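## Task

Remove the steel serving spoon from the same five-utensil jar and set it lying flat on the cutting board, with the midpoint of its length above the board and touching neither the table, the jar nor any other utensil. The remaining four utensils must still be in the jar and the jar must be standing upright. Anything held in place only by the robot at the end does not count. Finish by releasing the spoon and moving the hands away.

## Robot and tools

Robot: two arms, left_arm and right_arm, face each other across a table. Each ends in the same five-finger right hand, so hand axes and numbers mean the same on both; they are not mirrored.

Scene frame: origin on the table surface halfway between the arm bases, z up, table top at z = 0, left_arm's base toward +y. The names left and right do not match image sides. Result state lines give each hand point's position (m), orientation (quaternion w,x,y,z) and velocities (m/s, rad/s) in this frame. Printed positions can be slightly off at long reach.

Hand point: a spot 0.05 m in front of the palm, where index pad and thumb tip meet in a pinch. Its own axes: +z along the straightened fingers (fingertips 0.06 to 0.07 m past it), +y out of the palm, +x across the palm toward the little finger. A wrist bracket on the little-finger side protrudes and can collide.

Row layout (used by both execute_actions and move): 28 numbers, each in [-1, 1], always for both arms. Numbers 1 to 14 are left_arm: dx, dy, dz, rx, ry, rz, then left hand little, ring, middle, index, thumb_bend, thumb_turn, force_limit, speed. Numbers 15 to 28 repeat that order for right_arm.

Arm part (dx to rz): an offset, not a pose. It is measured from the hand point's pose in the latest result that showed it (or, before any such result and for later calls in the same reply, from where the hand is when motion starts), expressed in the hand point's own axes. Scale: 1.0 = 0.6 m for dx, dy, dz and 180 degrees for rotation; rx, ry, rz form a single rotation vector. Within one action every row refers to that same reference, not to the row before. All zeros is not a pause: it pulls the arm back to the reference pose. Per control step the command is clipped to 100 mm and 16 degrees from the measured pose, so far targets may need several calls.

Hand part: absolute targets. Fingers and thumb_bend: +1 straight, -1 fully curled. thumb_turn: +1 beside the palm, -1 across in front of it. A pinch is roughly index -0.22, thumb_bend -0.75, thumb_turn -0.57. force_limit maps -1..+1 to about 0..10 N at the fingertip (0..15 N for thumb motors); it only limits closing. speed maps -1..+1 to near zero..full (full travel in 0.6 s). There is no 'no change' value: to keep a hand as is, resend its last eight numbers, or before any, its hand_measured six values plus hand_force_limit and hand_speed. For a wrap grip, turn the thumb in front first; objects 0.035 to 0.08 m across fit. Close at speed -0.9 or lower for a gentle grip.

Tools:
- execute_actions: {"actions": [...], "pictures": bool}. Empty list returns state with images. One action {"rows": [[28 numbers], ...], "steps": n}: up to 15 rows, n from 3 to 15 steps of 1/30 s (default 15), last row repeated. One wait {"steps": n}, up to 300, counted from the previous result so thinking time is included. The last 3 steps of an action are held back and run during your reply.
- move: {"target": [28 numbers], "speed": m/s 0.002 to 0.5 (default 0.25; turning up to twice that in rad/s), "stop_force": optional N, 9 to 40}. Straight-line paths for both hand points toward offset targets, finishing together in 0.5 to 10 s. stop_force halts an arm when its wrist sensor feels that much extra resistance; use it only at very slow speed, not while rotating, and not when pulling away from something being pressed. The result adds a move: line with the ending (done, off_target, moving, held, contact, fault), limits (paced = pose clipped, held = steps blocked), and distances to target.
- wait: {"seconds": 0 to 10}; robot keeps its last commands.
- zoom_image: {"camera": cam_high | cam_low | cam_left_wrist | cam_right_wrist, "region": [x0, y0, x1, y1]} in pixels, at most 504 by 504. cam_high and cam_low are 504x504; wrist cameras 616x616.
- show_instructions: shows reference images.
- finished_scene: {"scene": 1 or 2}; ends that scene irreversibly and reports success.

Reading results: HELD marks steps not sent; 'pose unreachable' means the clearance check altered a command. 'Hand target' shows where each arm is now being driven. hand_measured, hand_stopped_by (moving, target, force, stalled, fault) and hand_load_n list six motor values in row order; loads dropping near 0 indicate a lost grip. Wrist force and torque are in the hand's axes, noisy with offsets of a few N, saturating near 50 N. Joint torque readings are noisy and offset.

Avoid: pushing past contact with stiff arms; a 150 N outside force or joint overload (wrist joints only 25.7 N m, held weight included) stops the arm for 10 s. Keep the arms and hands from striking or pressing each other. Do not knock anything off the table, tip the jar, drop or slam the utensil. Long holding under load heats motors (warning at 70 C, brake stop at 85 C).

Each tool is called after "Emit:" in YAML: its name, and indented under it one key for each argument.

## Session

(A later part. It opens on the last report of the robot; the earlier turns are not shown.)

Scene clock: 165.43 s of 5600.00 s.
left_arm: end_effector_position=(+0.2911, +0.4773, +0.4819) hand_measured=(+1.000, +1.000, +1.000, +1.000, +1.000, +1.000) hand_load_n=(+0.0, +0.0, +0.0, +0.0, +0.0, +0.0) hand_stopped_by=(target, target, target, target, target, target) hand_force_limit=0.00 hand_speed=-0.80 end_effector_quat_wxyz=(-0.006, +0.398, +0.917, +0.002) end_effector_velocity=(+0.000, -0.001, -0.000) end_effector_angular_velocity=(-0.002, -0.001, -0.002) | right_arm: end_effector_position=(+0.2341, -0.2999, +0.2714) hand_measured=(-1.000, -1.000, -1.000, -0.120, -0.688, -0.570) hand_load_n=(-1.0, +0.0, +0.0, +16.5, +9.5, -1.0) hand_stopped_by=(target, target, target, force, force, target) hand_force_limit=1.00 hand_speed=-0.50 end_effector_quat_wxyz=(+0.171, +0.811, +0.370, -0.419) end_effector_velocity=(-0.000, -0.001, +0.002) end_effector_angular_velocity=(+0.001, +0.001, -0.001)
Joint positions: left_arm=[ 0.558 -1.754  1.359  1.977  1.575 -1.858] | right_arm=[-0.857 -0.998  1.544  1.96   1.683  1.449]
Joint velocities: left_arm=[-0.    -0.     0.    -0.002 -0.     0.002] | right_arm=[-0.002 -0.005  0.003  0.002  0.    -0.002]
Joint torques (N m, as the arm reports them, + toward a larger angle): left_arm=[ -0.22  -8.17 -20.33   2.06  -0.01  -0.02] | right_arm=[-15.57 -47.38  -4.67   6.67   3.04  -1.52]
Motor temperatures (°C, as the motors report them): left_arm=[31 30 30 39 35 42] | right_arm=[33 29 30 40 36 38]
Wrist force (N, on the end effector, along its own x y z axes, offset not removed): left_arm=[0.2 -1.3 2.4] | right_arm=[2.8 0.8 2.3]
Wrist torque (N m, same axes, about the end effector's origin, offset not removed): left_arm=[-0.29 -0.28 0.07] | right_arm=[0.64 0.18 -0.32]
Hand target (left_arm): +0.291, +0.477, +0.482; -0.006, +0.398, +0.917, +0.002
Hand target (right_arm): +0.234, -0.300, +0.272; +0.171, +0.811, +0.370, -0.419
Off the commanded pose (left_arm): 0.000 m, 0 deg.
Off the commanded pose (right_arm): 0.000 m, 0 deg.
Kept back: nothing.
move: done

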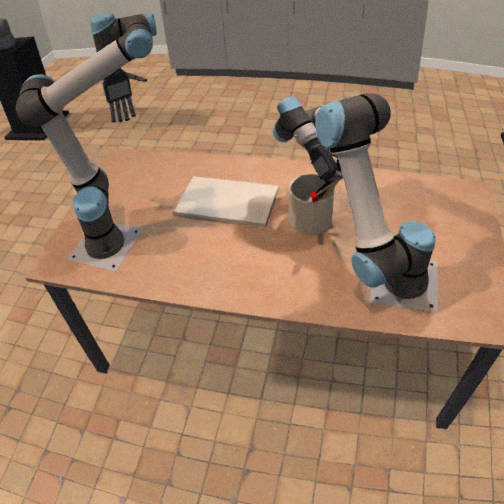

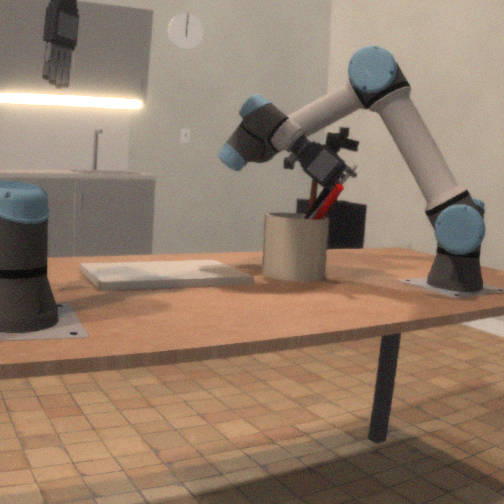

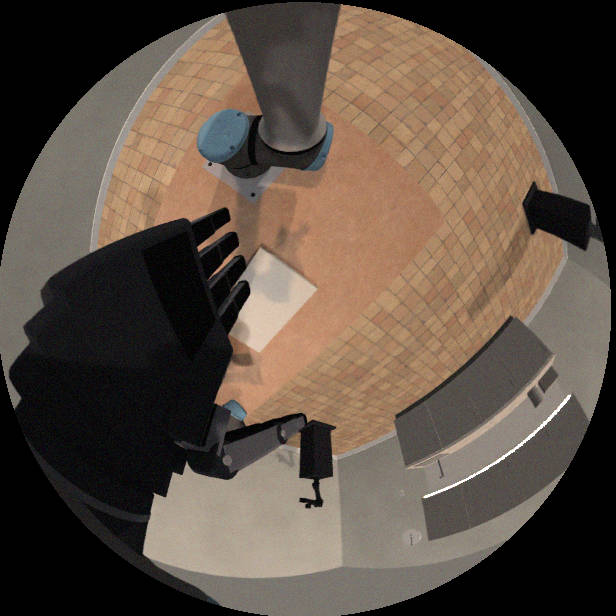

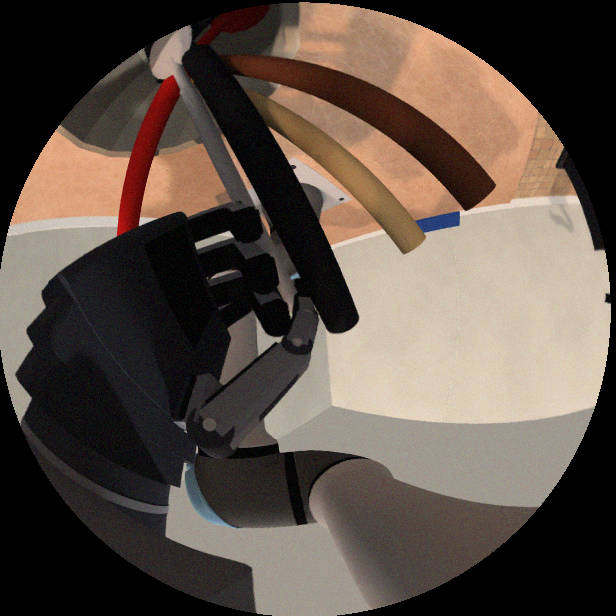

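Emit:
move:
  target: [0,0,0,0,0,0,1,1,1,1,1,1,0,-0.8, -0.058,-0.037,-0.088,0,0,0, -1,-1,-1,-0.7,-0.8,-0.57,1,-0.5]
  speed: 0.03

Scene clock: 168.30 s of 5600.00 s.
left_arm: end_effector_position=(+0.2911, +0.4773, +0.4819) hand_measured=(+1.000, +1.000, +1.000, +1.000, +1.000, +1.000) hand_load_n=(+0.0, +0.0, +0.0, +0.0, +0.0, +0.0) hand_stopped_by=(target, target, target, target, target, target) hand_force_limit=0.00 hand_speed=-0.80 end_effector_quat_wxyz=(-0.006, +0.398, +0.917, +0.002) end_effector_velocity=(+0.000, -0.001, -0.000) end_effector_angular_velocity=(+0.001, +0.001, -0.001) | right_arm: end_effector_position=(+0.2340, -0.2702, +0.3311) hand_measured=(-1.000, -1.000, -1.000, -0.120, -0.688, -0.570) hand_load_n=(+0.0, +0.0, +0.0, +14.0, +8.0, -1.5) hand_stopped_by=(target, target, target, force, force, target) hand_force_limit=1.00 hand_speed=-0.50 end_effector_quat_wxyz=(+0.171, +0.811, +0.370, -0.419) end_effector_velocity=(-0.000, +0.002, +0.002) end_effector_angular_velocity=(-0.000, +0.001, +0.001)
Joint positions: left_arm=[ 0.558 -1.754  1.359  1.977  1.575 -1.858] | right_arm=[-0.813 -1.009  1.393  2.125  1.647  1.475]
Joint velocities: left_arm=[-0.     0.002 -0.001  0.     0.     0.001] | right_arm=[ 0.003  0.002 -0.007  0.007 -0.002  0.001]
Joint torques (N m, as the arm reports them, + toward a larger angle): left_arm=[ -0.18  -8.58 -20.61   2.02  -0.03  -0.13] | right_arm=[ 13.78 -28.35 -25.57   6.05  -1.71   2.19]
Motor temperatures (°C, as the motors report them): left_arm=[31 30 30 39 35 42] | right_arm=[33 29 30 40 36 38]
Wrist force (N, on the end effector, along its own x y z axes, offset not removed): left_arm=[-0.3 0.1 0.4] | right_arm=[3.5 3.2 2.9]
Wrist torque (N m, same axes, about the end effector's origin, offset not removed): left_arm=[0.01 -0.18 0.06] | right_arm=[0.51 -0.66 0.14]
Hand target (left_arm): +0.291, +0.477, +0.482; -0.006, +0.398, +0.917, +0.002
Hand target (right_arm): +0.234, -0.270, +0.331; +0.171, +0.811, +0.370, -0.419
Off the commanded pose (left_arm): 0.000 m, 0 deg.
Off the commanded pose (right_arm): 0.000 m, 0 deg.
Kept back: nothing.
move: done

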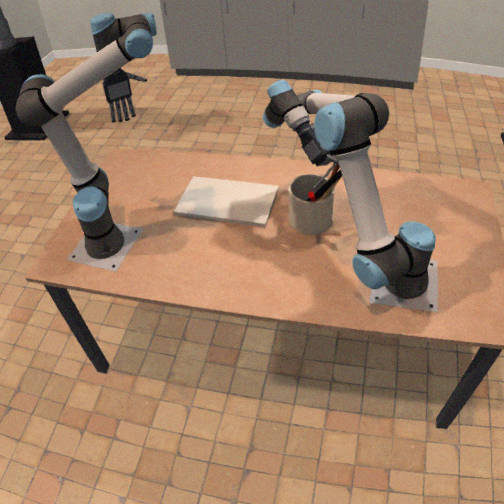

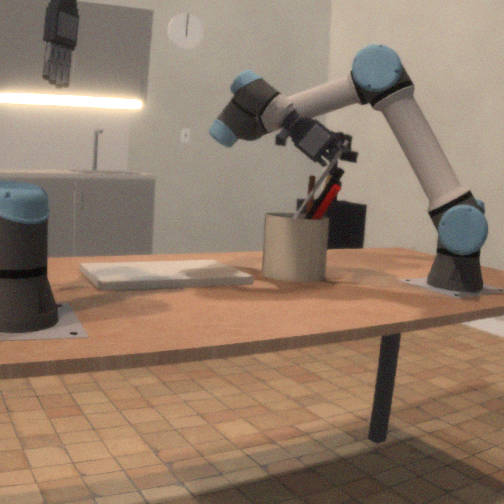

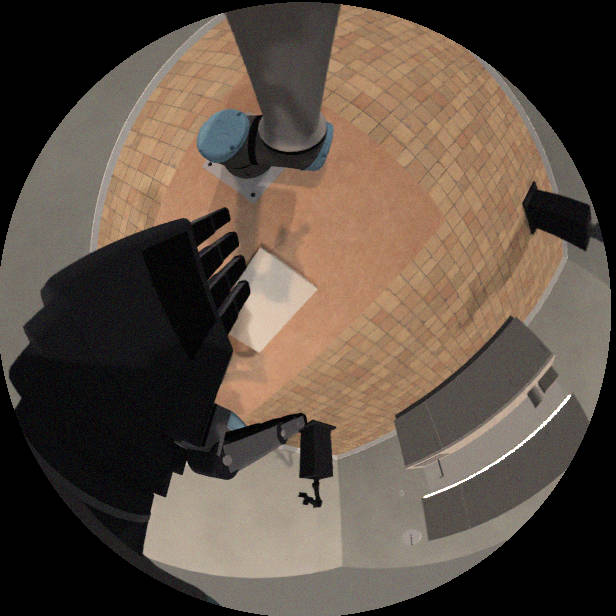

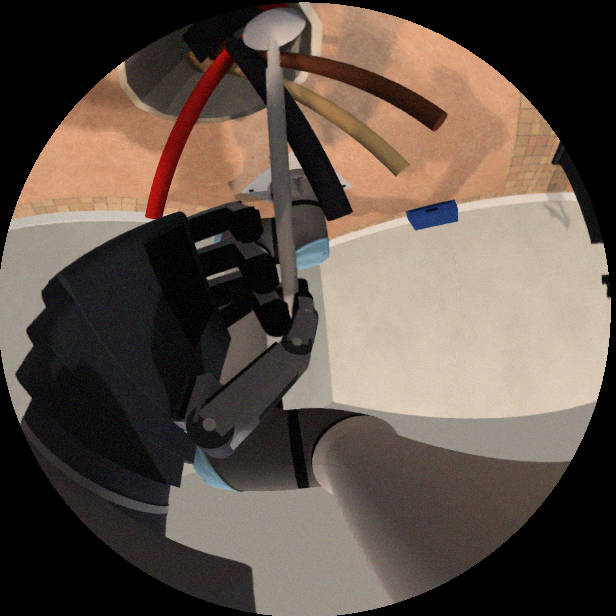

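Held, pivoting in the pinch. Continue: up 0.1, +y 0.03.

Emit:
move:
  target: [0,0,0,0,0,0,1,1,1,1,1,1,0,-0.8, -0.11,-0.04,-0.128,0,0,0, -1,-1,-1,-0.7,-0.8,-0.57,1,-0.5]
  speed: 0.04

Scene clock: 171.57 s of 5600.00 s.
left_arm: end_effector_position=(+0.2911, +0.4773, +0.4819) hand_measured=(+1.000, +1.000, +1.000, +1.000, +1.000, +1.000) hand_load_n=(+0.0, +0.0, +0.0, +0.0, +0.0, +0.0) hand_stopped_by=(target, target, target, target, target, target) hand_force_limit=0.00 hand_speed=-0.80 end_effector_quat_wxyz=(-0.006, +0.398, +0.917, +0.002) end_effector_velocity=(+0.000, +0.000, -0.000) end_effector_angular_velocity=(+0.002, +0.000, +0.000) | right_arm: end_effector_position=(+0.2341, -0.2393, +0.4301) hand_measured=(-1.000, -1.000, -1.000, -0.120, -0.688, -0.570) hand_load_n=(+0.0, +0.0, +0.0, +14.0, +8.0, -1.5) hand_stopped_by=(target, target, target, force, force, target) hand_force_limit=1.00 hand_speed=-0.50 end_effector_quat_wxyz=(+0.171, +0.811, +0.370, -0.419) end_effector_velocity=(+0.000, +0.001, +0.003) end_effector_angular_velocity=(+0.000, -0.001, -0.002)
Joint positions: left_arm=[ 0.558 -1.754  1.359  1.977  1.575 -1.858] | right_arm=[-0.772 -1.007  1.128  2.389  1.614  1.5  ]
Joint velocities: left_arm=[ 0.001  0.001  0.     0.001 -0.     0.001] | right_arm=[ 0.     0.002 -0.01   0.008 -0.002  0.002]
Joint torques (N m, as the arm reports them, + toward a larger angle): left_arm=[ -0.14  -8.53 -19.91   2.     0.04  -0.11] | right_arm=[ 12.63 -28.45 -27.46   6.    -1.31   2.42]
Motor temperatures (°C, as the motors report them): left_arm=[31 30 30 39 35 42] | right_arm=[33 29 30 40 36 38]
Wrist force (N, on the end effector, along its own x y z axes, offset not removed): left_arm=[-0.1 -1.3 0.7] | right_arm=[2.0 2.4 3.1]
Wrist torque (N m, same axes, about the end effector's origin, offset not removed): left_arm=[-0.18 -0.22 0.01] | right_arm=[0.36 -0.47 0.01]
Hand target (left_arm): +0.291, +0.477, +0.482; -0.006, +0.398, +0.917, +0.002
Hand target (right_arm): +0.234, -0.239, +0.430; +0.171, +0.811, +0.370, -0.419
Off the commanded pose (left_arm): 0.000 m, 0 deg.
Off the commanded pose (right_arm): 0.000 m, 0 deg.
Kept back: nothing.
move: done

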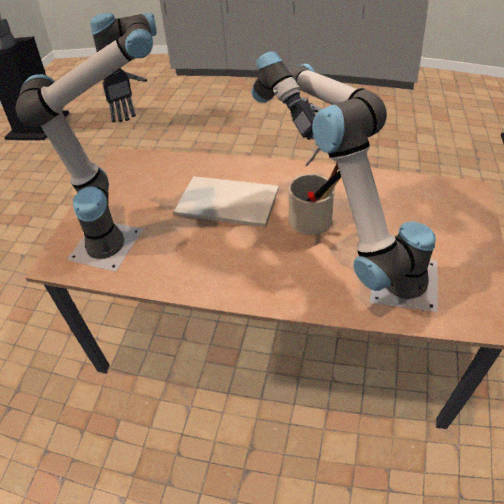

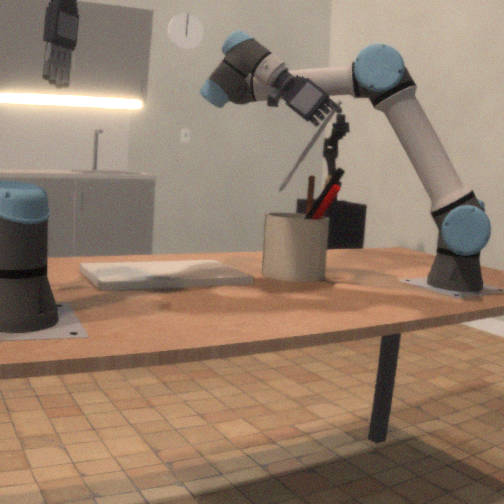

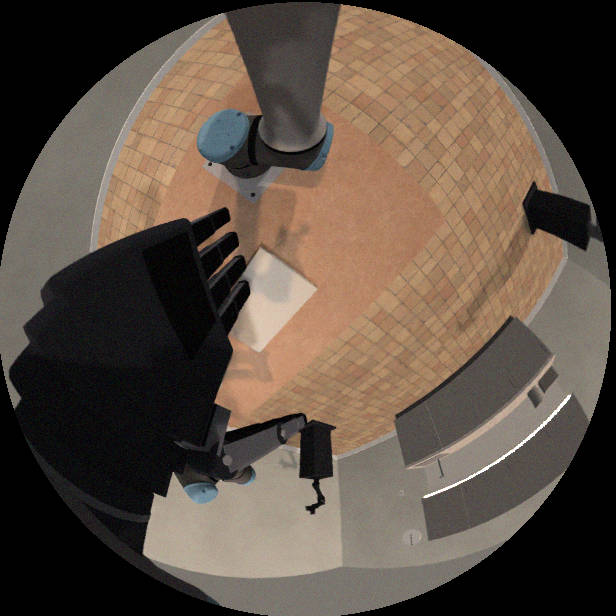

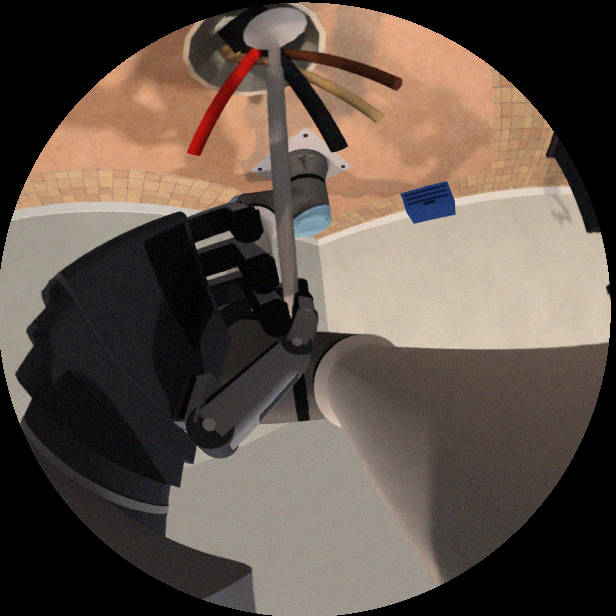

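Emit:
move:
  target: [0,0,0,0,0,0,1,1,1,1,1,1,0,-0.8, 0,0,0,-0.118,0.281,-0.21, -1,-1,-1,-0.7,-0.8,-0.57,1,-0.5]
  speed: 0.12

Emit:
move:
  target: [0,0,0,0,0,0,1,1,1,1,1,1,0,-0.8, 0.3,0,0.5,0,0,0, -1,-1,-1,-0.7,-0.8,-0.57,1,-0.5]
  speed: 0.1

Scene clock: 177.30 s of 5600.00 s.
left_arm: end_effector_position=(+0.2911, +0.4773, +0.4819) hand_measured=(+1.000, +1.000, +1.000, +1.000, +1.000, +1.000) hand_load_n=(+0.0, +0.0, +0.0, +0.0, +0.0, +0.0) hand_stopped_by=(target, target, target, target, target, target) hand_force_limit=0.00 hand_speed=-0.80 end_effector_quat_wxyz=(-0.006, +0.398, +0.917, +0.002) end_effector_velocity=(-0.000, -0.000, +0.000) end_effector_angular_velocity=(-0.002, -0.001, -0.002) | right_arm: end_effector_position=(+0.2342, -0.2394, +0.4301) hand_measured=(-1.000, -1.000, -1.000, -0.122, -0.696, -0.570) hand_load_n=(+0.0, +0.0, +0.0, +0.0, +0.0, +0.0) hand_stopped_by=(target, target, target, force, force, target) hand_force_limit=1.00 hand_speed=-0.50 end_effector_quat_wxyz=(+0.001, +0.709, +0.706, -0.002) end_effector_velocity=(+0.000, -0.000, -0.000) end_effector_angular_velocity=(+0.012, -0.003, +0.009)
Joint positions: left_arm=[ 0.558 -1.754  1.359  1.977  1.575 -1.858] | right_arm=[-0.799 -1.484  1.242  1.816  1.572  0.739]
Joint velocities: left_arm=[-0.002 -0.001 -0.    -0.001  0.     0.   ] | right_arm=[-0.007 -0.008  0.007 -0.008 -0.007 -0.016]
Joint torques (N m, as the arm reports them, + toward a larger angle): left_arm=[ -0.49  -8.35 -20.64   2.07   0.01  -0.22] | right_arm=[-13.38 -27.41  -4.47   0.43  -2.09  -1.68]
Motor temperatures (°C, as the motors report them): left_arm=[31 30 30 39 35 42] | right_arm=[33 29 30 40 36 38]
Wrist force (N, on the end effector, along its own x y z axes, offset not removed): left_arm=[0.4 -0.4 0.8] | right_arm=[-1.1 2.2 2.3]
Wrist torque (N m, same axes, about the end effector's origin, offset not removed): left_arm=[-0.12 -0.34 0.06] | right_arm=[0.41 -0.13 0.01]
Hand target (left_arm): +0.291, +0.477, +0.482; -0.006, +0.398, +0.917, +0.002
Hand target (right_arm): +0.234, -0.239, +0.430; +0.000, +0.708, +0.706, -0.001
Off the commanded pose (left_arm): 0.000 m, 0 deg.
Off the commanded pose (right_arm): 0.000 m, 0 deg.
Kept back: nothing.
move: done

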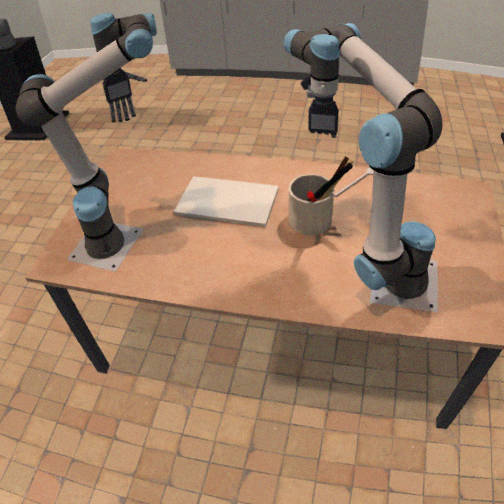

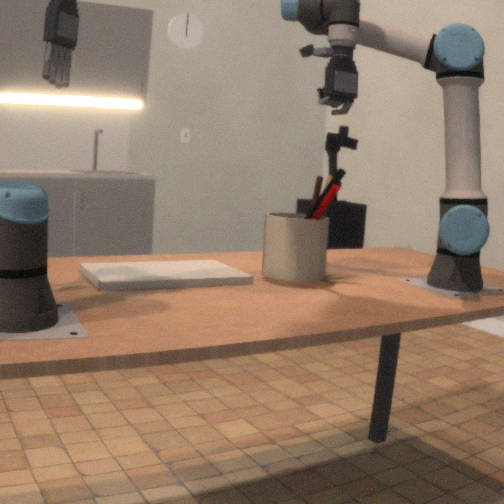

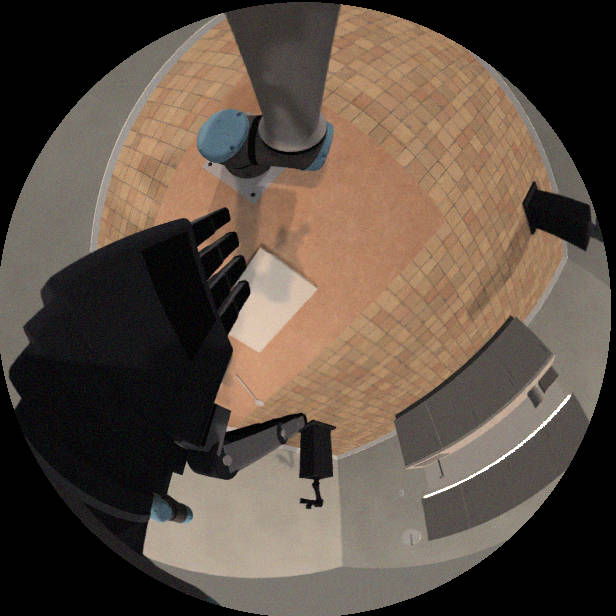

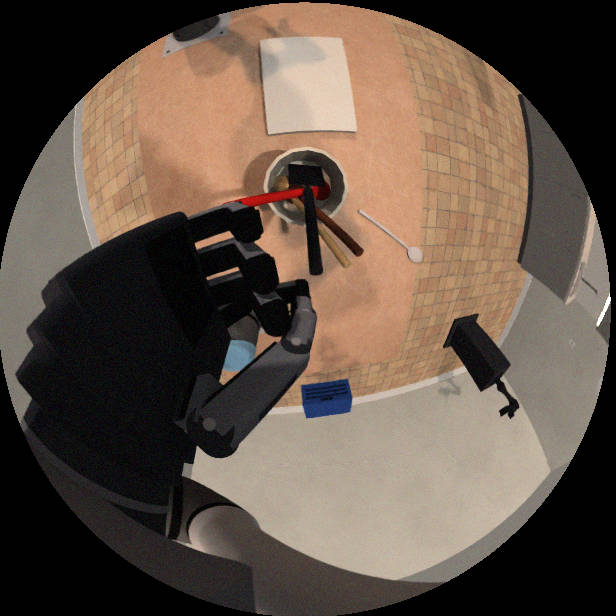

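Scene clock: 181.37 s of 5600.00 s.
left_arm: end_effector_position=(+0.2911, +0.4773, +0.4819) hand_measured=(+1.000, +1.000, +1.000, +1.000, +1.000, +1.000) hand_load_n=(+0.0, +0.0, +0.0, +0.0, +0.0, +0.0) hand_stopped_by=(target, target, target, target, target, target) hand_force_limit=0.00 hand_speed=-0.80 end_effector_quat_wxyz=(-0.006, +0.398, +0.917, +0.002) end_effector_velocity=(+0.001, -0.000, -0.000) end_effector_angular_velocity=(+0.001, -0.000, -0.001) | right_arm: end_effector_position=(+0.2338, -0.0601, +0.1301) hand_measured=(-1.000, -1.000, -1.000, -0.122, -0.696, -0.570) hand_load_n=(+0.0, +0.0, +0.0, +0.0, +0.0, +0.0) hand_stopped_by=(target, target, target, force, force, target) hand_force_limit=1.00 hand_speed=-0.50 end_effector_quat_wxyz=(+0.000, +0.709, +0.706, -0.001) end_effector_velocity=(+0.001, +0.001, -0.002) end_effector_angular_velocity=(+0.000, -0.000, -0.001)
Joint positions: left_arm=[ 0.558 -1.754  1.359  1.977  1.575 -1.858] | right_arm=[-0.515 -1.004  1.371  1.206  1.571  1.023]
Joint velocities: left_arm=[ 0.     0.001  0.    -0.001 -0.001  0.002] | right_arm=[ 0.     0.005 -0.003 -0.003  0.     0.001]
Joint torques (N m, as the arm reports them, + toward a larger angle): left_arm=[ -0.33  -7.95 -19.92   2.03  -0.07  -0.1 ] | right_arm=[ 14.98 -28.63 -26.92  -0.16   2.05   2.44]
Motor temperatures (°C, as the motors report them): left_arm=[31 30 30 39 35 42] | right_arm=[33 29 30 40 36 38]
Wrist force (N, on the end effector, along its own x y z axes, offset not removed): left_arm=[0.1 -1.2 1.4] | right_arm=[1.2 1.9 0.4]
Wrist torque (N m, same axes, about the end effector's origin, offset not removed): left_arm=[-0.26 -0.31 0.11] | right_arm=[0.44 -0.33 0.10]
Hand target (left_arm): +0.291, +0.477, +0.482; -0.006, +0.398, +0.917, +0.002
Hand target (right_arm): +0.234, -0.060, +0.130; +0.000, +0.709, +0.706, -0.001
Off the commanded pose (left_arm): 0.000 m, 0 deg.
Off the commanded pose (right_arm): 0.001 m, 0 deg.
Kept back: nothing.
move: done

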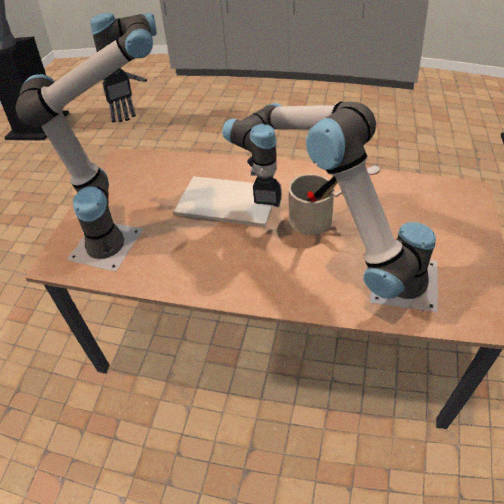

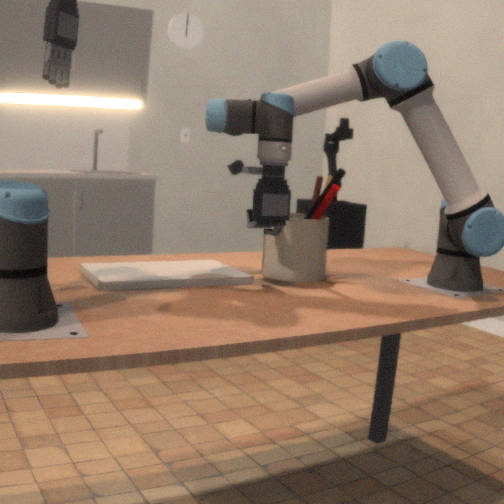

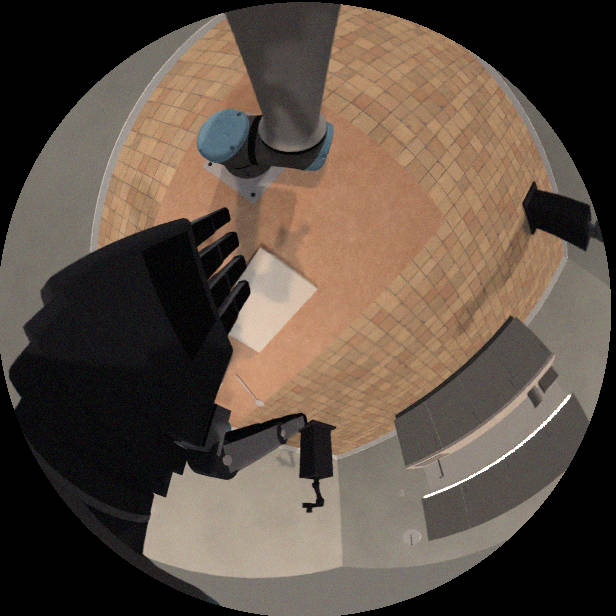

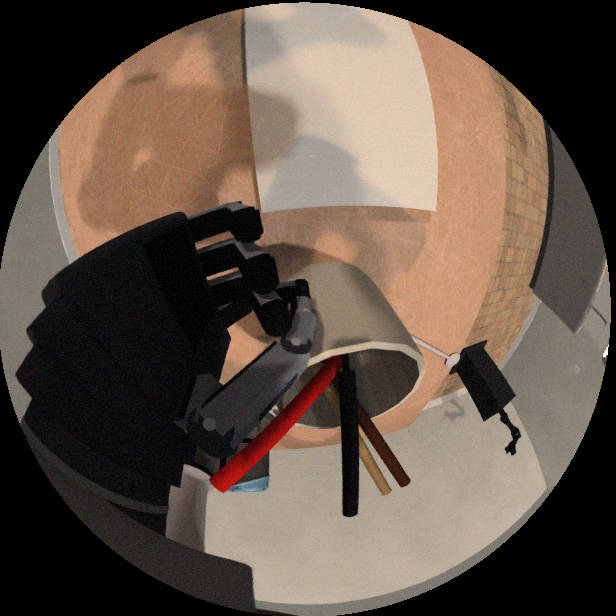

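Emit:
move:
  target: [0,0,0,0,0,0,1,1,1,1,1,1,0,-0.8, 0,0,-0.35,0,0,0, -1,-1,-1,1,0,-0.57,0.6,-0.3]
  speed: 0.2

Emit:
move:
  target: [0,0,0,0,0,0,1,1,1,1,1,1,0,-0.8, -0.4,0.12,0,0,0,0, -1,-1,-1,1,0,-0.57,0.6,-0.3]
  speed: 0.2

Scene clock: 183.33 s of 5600.00 s.
left_arm: end_effector_position=(+0.2911, +0.4773, +0.4819) hand_measured=(+1.000, +1.000, +1.000, +1.000, +1.000, +1.000) hand_load_n=(+0.0, +0.0, +0.0, +0.0, +0.0, +0.0) hand_stopped_by=(target, target, target, target, target, target) hand_force_limit=0.00 hand_speed=-0.80 end_effector_quat_wxyz=(-0.006, +0.398, +0.917, +0.002) end_effector_velocity=(-0.001, +0.000, +0.000) end_effector_angular_velocity=(-0.001, +0.000, -0.002) | right_arm: end_effector_position=(+0.2345, -0.0598, +0.3398) hand_measured=(-1.000, -1.000, -1.000, +1.000, +0.000, -0.570) hand_load_n=(+0.0, +0.0, +0.0, +0.0, +0.0, +0.0) hand_stopped_by=(target, target, target, target, target, target) hand_force_limit=0.60 hand_speed=-0.30 end_effector_quat_wxyz=(+0.000, +0.709, +0.706, -0.001) end_effector_velocity=(-0.000, +0.001, +0.002) end_effector_angular_velocity=(-0.002, +0.002, +0.000)
Joint positions: left_arm=[ 0.558 -1.754  1.359  1.977  1.575 -1.858] | right_arm=[-0.516 -1.063  0.92   1.716  1.571  1.022]
Joint velocities: left_arm=[-0.002 -0.003  0.     0.001  0.001  0.001] | right_arm=[ 0.001  0.004 -0.012  0.01  -0.001  0.001]
Joint torques (N m, as the arm reports them, + toward a larger angle): left_arm=[ -0.08  -8.19 -19.76   1.95  -0.03  -0.13] | right_arm=[  9.76 -27.56 -28.64   5.27   0.71   2.58]
Motor temperatures (°C, as the motors report them): left_arm=[31 30 30 39 35 42] | right_arm=[33 29 30 40 36 38]
Wrist force (N, on the end effector, along its own x y z axes, offset not removed): left_arm=[-0.5 0.4 1.7] | right_arm=[1.4 0.2 2.7]
Wrist torque (N m, same axes, about the end effector's origin, offset not removed): left_arm=[-0.05 -0.18 0.06] | right_arm=[0.05 -0.42 0.04]
Hand target (left_arm): +0.291, +0.477, +0.482; -0.006, +0.398, +0.917, +0.002
Hand target (right_arm): +0.234, -0.060, +0.340; +0.000, +0.709, +0.706, -0.001
Off the commanded pose (left_arm): 0.000 m, 0 deg.
Off the commanded pose (right_arm): 0.001 m, 0 deg.
Kept back: nothing.
move: done

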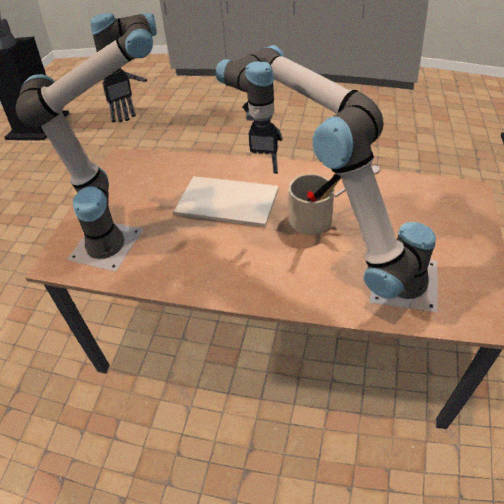

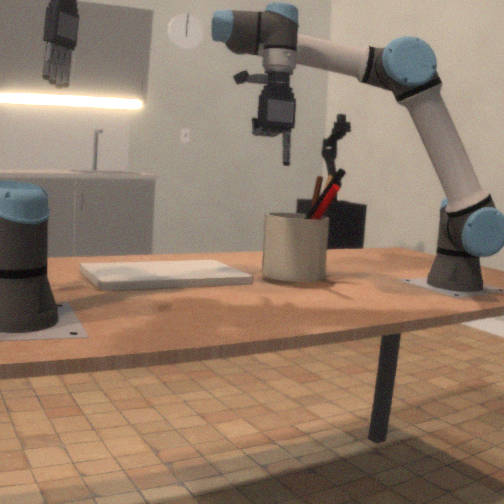

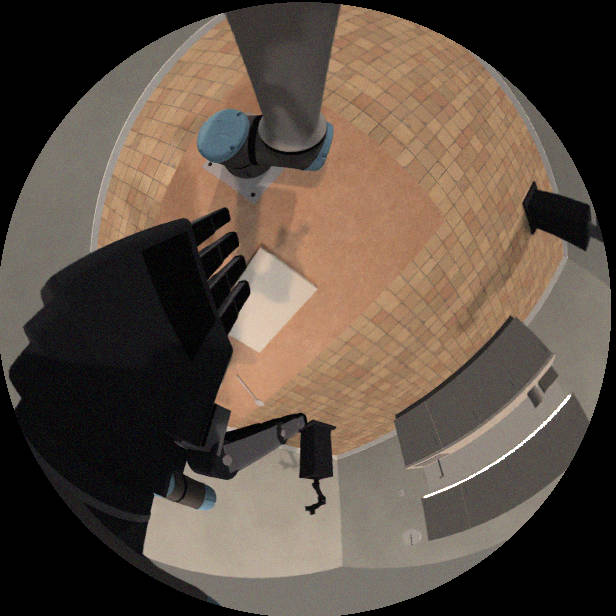

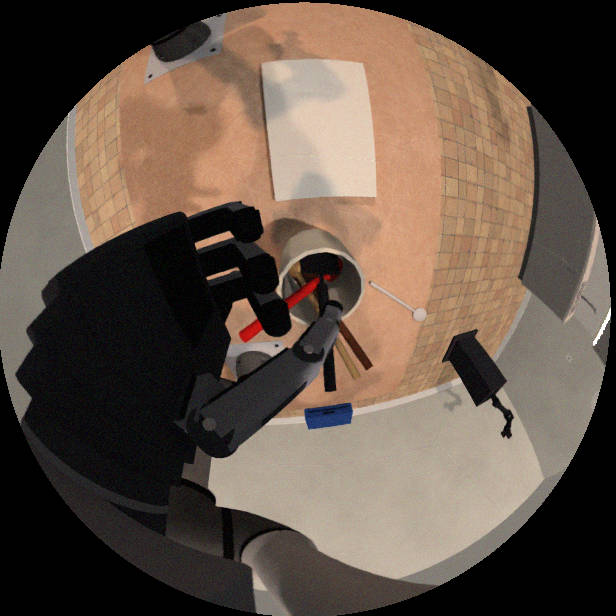

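Scene clock: 185.27 s of 5600.00 s.
left_arm: end_effector_position=(+0.2911, +0.4773, +0.4819) hand_measured=(+1.000, +1.000, +1.000, +1.000, +1.000, +1.000) hand_load_n=(+0.0, +0.0, +0.0, +0.0, +0.0, +0.0) hand_stopped_by=(target, target, target, target, target, target) hand_force_limit=0.00 hand_speed=-0.80 end_effector_quat_wxyz=(-0.006, +0.398, +0.917, +0.002) end_effector_velocity=(-0.000, +0.000, -0.000) end_effector_angular_velocity=(+0.001, +0.001, +0.001) | right_arm: end_effector_position=(+0.3054, -0.2998, +0.3398) hand_measured=(-1.000, -1.000, -1.000, +1.000, +0.000, -0.570) hand_load_n=(+0.0, +0.0, +0.0, +0.0, +0.0, +0.0) hand_stopped_by=(target, target, target, target, target, target) hand_force_limit=0.60 hand_speed=-0.30 end_effector_quat_wxyz=(+0.001, +0.709, +0.705, -0.002) end_effector_velocity=(+0.002, -0.003, -0.000) end_effector_angular_velocity=(+0.002, +0.001, +0.003)
Joint positions: left_arm=[ 0.558 -1.754  1.359  1.977  1.575 -1.858] | right_arm=[-1.089 -1.542  1.536  1.58   1.573  0.45 ]
Joint velocities: left_arm=[-0.001  0.     0.     0.001 -0.    -0.002] | right_arm=[-0.014 -0.005  0.005  0.    -0.003 -0.017]
Joint torques (N m, as the arm reports them, + toward a larger angle): left_arm=[ -0.36  -8.98 -19.91   2.03   0.02  -0.09] | right_arm=[-11.88 -30.68  -5.71   0.25  -1.85  -2.64]
Motor temperatures (°C, as the motors report them): left_arm=[31 30 30 39 35 42] | right_arm=[33 29 30 40 36 38]
Wrist force (N, on the end effector, along its own x y z axes, offset not removed): left_arm=[0.7 -0.8 0.8] | right_arm=[1.6 1.9 2.2]
Wrist torque (N m, same axes, about the end effector's origin, offset not removed): left_arm=[-0.13 -0.39 0.14] | right_arm=[0.29 -0.48 0.12]
Hand target (left_arm): +0.291, +0.477, +0.482; -0.006, +0.398, +0.917, +0.002
Hand target (right_arm): +0.306, -0.300, +0.340; +0.000, +0.709, +0.705, -0.002
Off the commanded pose (left_arm): 0.000 m, 0 deg.
Off the commanded pose (right_arm): 0.000 m, 0 deg.
Kept back: nothing.
move: done

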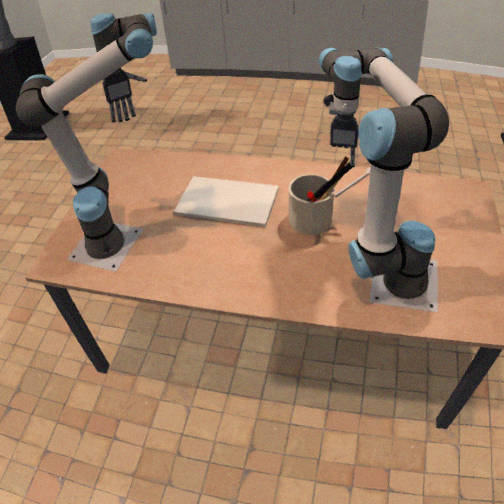

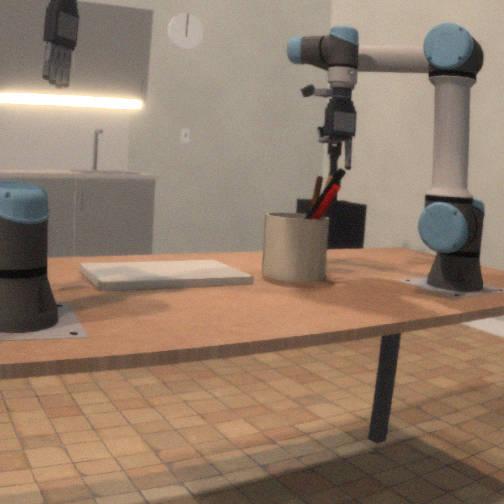

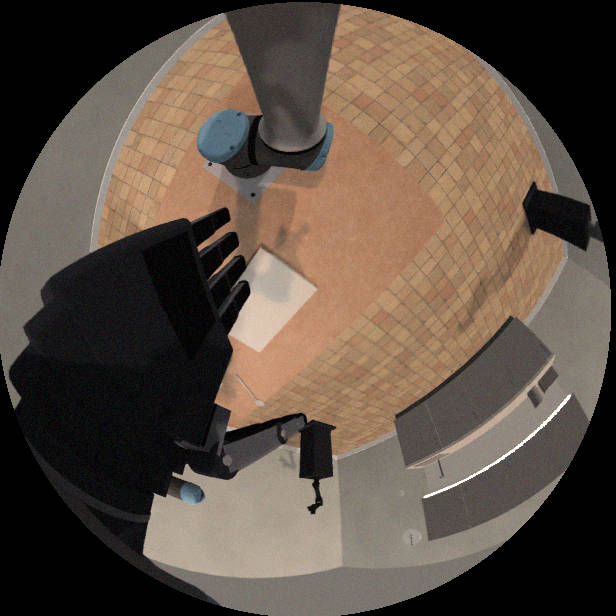

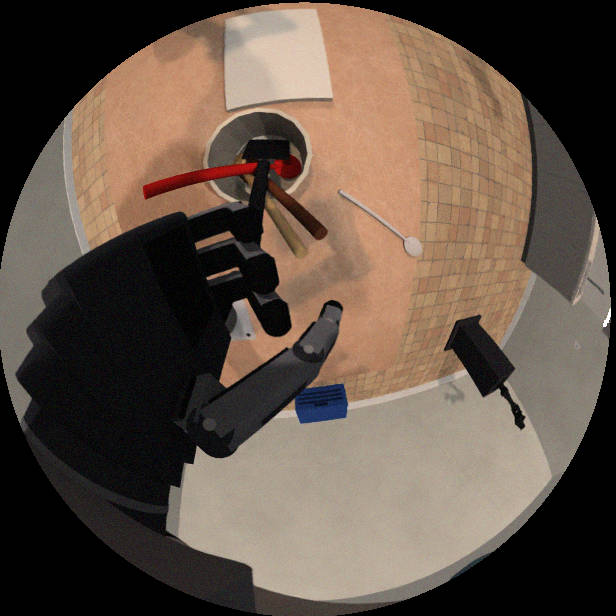

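Emit:
move:
  target: [0,0,0,0,0,0,1,1,1,1,1,1,0,-0.8, 0.03,0.13,0.3,0,0,0, -1,-1,-1,1,0,-0.57,0.6,-0.3]
  speed: 0.15

Scene clock: 187.50 s of 5600.00 s.
left_arm: end_effector_position=(+0.2911, +0.4773, +0.4819) hand_measured=(+1.000, +1.000, +1.000, +1.000, +1.000, +1.000) hand_load_n=(+0.0, +0.0, +0.0, +0.0, +0.0, +0.0) hand_stopped_by=(target, target, target, target, target, target) hand_force_limit=0.00 hand_speed=-0.80 end_effector_quat_wxyz=(-0.006, +0.398, +0.917, +0.002) end_effector_velocity=(-0.000, +0.000, +0.000) end_effector_angular_velocity=(-0.002, -0.001, +0.001) | right_arm: end_effector_position=(+0.3827, -0.2826, +0.1600) hand_measured=(-1.000, -1.000, -1.002, +1.000, +0.000, -0.570) hand_load_n=(+0.0, +0.0, -9.5, +0.5, +0.0, +0.0) hand_stopped_by=(target, target, target, target, target, target) hand_force_limit=0.60 hand_speed=-0.30 end_effector_quat_wxyz=(+0.001, +0.709, +0.705, -0.002) end_effector_velocity=(+0.001, -0.000, -0.002) end_effector_angular_velocity=(-0.002, -0.001, -0.001)
Joint positions: left_arm=[ 0.558 -1.754  1.359  1.977  1.575 -1.858] | right_arm=[-1.135 -1.289  1.712  1.151  1.573  0.404]
Joint velocities: left_arm=[ 0.    -0.001 -0.    -0.001  0.    -0.001] | right_arm=[-0.     0.005  0.    -0.005  0.002  0.   ]
Joint torques (N m, as the arm reports them, + toward a larger angle): left_arm=[ -0.03  -7.94 -20.4    2.04  -0.08  -0.1 ] | right_arm=[-7.    3.75 -7.97 -8.62 -8.84 -2.34]
Motor temperatures (°C, as the motors report them): left_arm=[31 30 30 39 35 42] | right_arm=[33 29 30 40 36 38]
Wrist force (N, on the end effector, along its own x y z axes, offset not removed): left_arm=[0.1 -2.3 0.1] | right_arm=[-25.8 1.8 -50.0]
Wrist torque (N m, same axes, about the end effector's origin, offset not removed): left_arm=[-0.31 -0.24 0.00] | right_arm=[3.09 0.62 -1.33]
Hand target (left_arm): +0.291, +0.477, +0.482; -0.006, +0.398, +0.917, +0.002
Hand target (right_arm): +0.383, -0.282, +0.160; +0.001, +0.709, +0.705, -0.002
Off the commanded pose (left_arm): 0.000 m, 0 deg.
Off the commanded pose (right_arm): 0.001 m, 0 deg.
Kept back: nothing.
move: done

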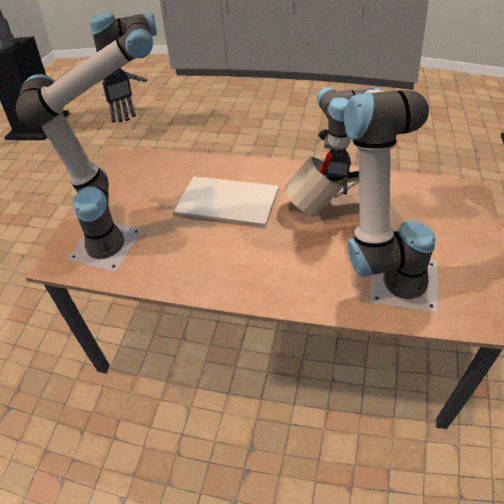

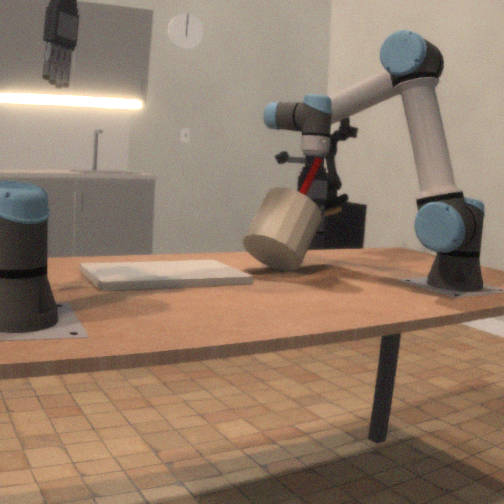

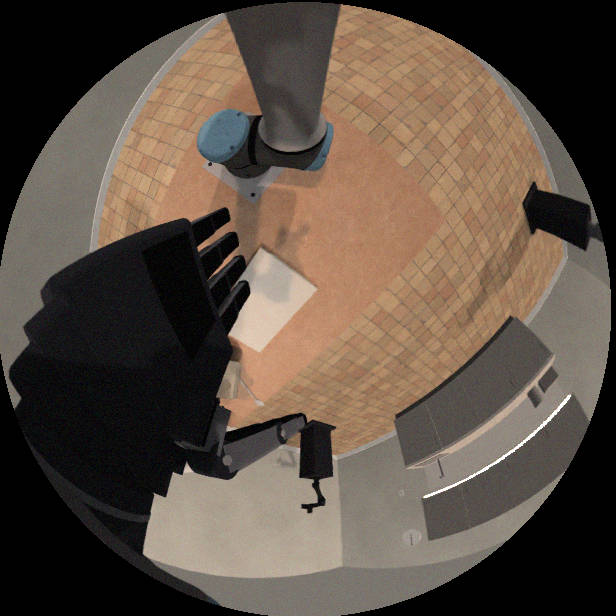

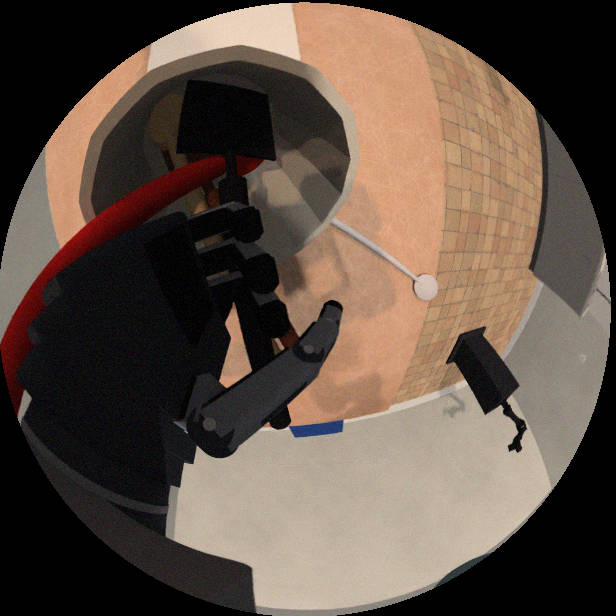

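Pressing the tools and tilting the jar. Back up slowly.

Emit:
move:
  target: [0,0,0,0,0,0,1,1,1,1,1,1,0,-0.8, 0,0,-0.3,0,0,0, -1,-1,-1,1,0,-0.57,0.6,-0.3]
  speed: 0.04

Scene clock: 192.63 s of 5600.00 s.
left_arm: end_effector_position=(+0.2911, +0.4773, +0.4819) hand_measured=(+1.000, +1.000, +1.000, +1.000, +1.000, +1.000) hand_load_n=(+0.0, +0.0, +0.0, +0.0, +0.0, +0.0) hand_stopped_by=(target, target, target, target, target, target) hand_force_limit=0.00 hand_speed=-0.80 end_effector_quat_wxyz=(-0.006, +0.398, +0.917, +0.002) end_effector_velocity=(+0.000, -0.000, -0.000) end_effector_angular_velocity=(+0.001, +0.001, +0.001) | right_arm: end_effector_position=(+0.3832, -0.2822, +0.3395) hand_measured=(-1.000, -1.000, -1.000, +1.000, +0.000, -0.570) hand_load_n=(+0.0, +0.0, +0.0, +0.0, +0.0, +0.0) hand_stopped_by=(target, target, target, target, target, target) hand_force_limit=0.60 hand_speed=-0.30 end_effector_quat_wxyz=(+0.001, +0.709, +0.705, -0.002) end_effector_velocity=(-0.000, +0.000, +0.003) end_effector_angular_velocity=(+0.000, +0.000, -0.003)
Joint positions: left_arm=[ 0.558 -1.754  1.359  1.977  1.575 -1.858] | right_arm=[-1.135 -1.371  1.344  1.6    1.573  0.404]
Joint velocities: left_arm=[ 0.     0.001 -0.     0.     0.001 -0.001] | right_arm=[ 0.     0.001 -0.009  0.009 -0.     0.003]
Joint torques (N m, as the arm reports them, + toward a larger angle): left_arm=[ -0.65  -8.42 -20.01   1.99   0.03  -0.24] | right_arm=[ 13.7  -16.26 -30.32   5.37  -1.05   2.41]
Motor temperatures (°C, as the motors report them): left_arm=[31 30 30 39 35 42] | right_arm=[33 29 30 40 36 38]
Wrist force (N, on the end effector, along its own x y z axes, offset not removed): left_arm=[0.1 -1.2 1.4] | right_arm=[1.5 2.1 2.9]
Wrist torque (N m, same axes, about the end effector's origin, offset not removed): left_arm=[-0.26 -0.31 0.02] | right_arm=[0.25 -0.50 0.05]
Hand target (left_arm): +0.291, +0.477, +0.482; -0.006, +0.398, +0.917, +0.002
Hand target (right_arm): +0.383, -0.282, +0.340; +0.001, +0.709, +0.705, -0.002
Off the commanded pose (left_arm): 0.000 m, 0 deg.
Off the commanded pose (right_arm): 0.001 m, 0 deg.
Kept back: nothing.
move: done

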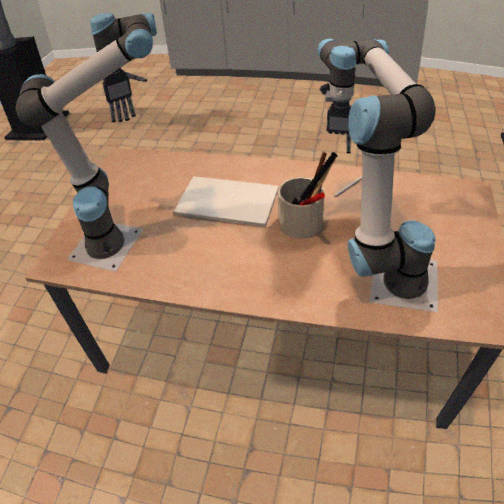

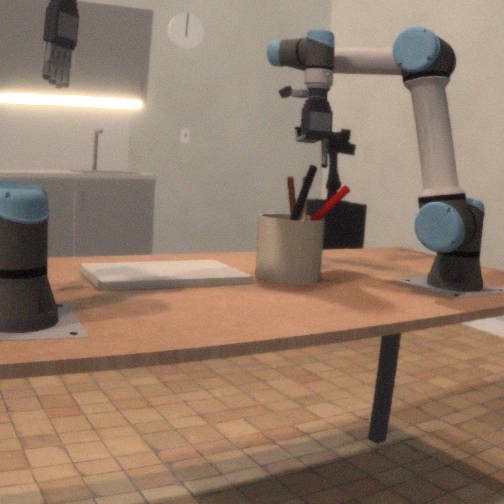

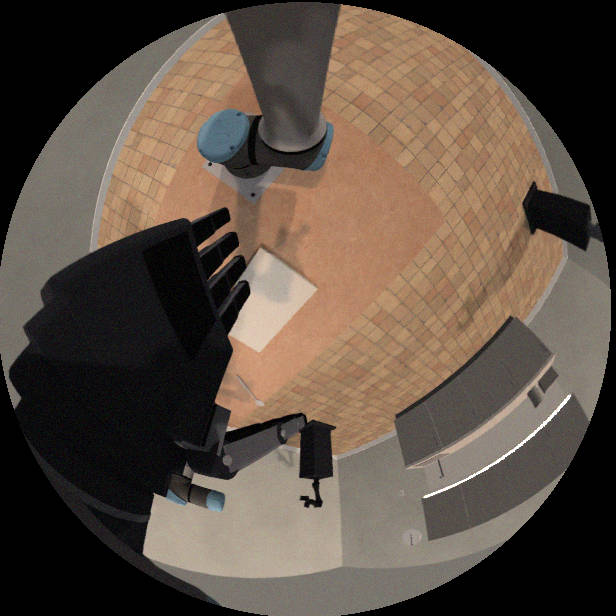

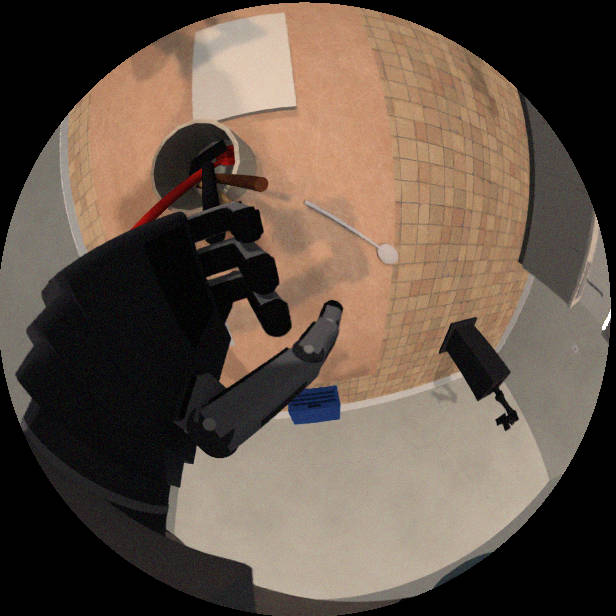

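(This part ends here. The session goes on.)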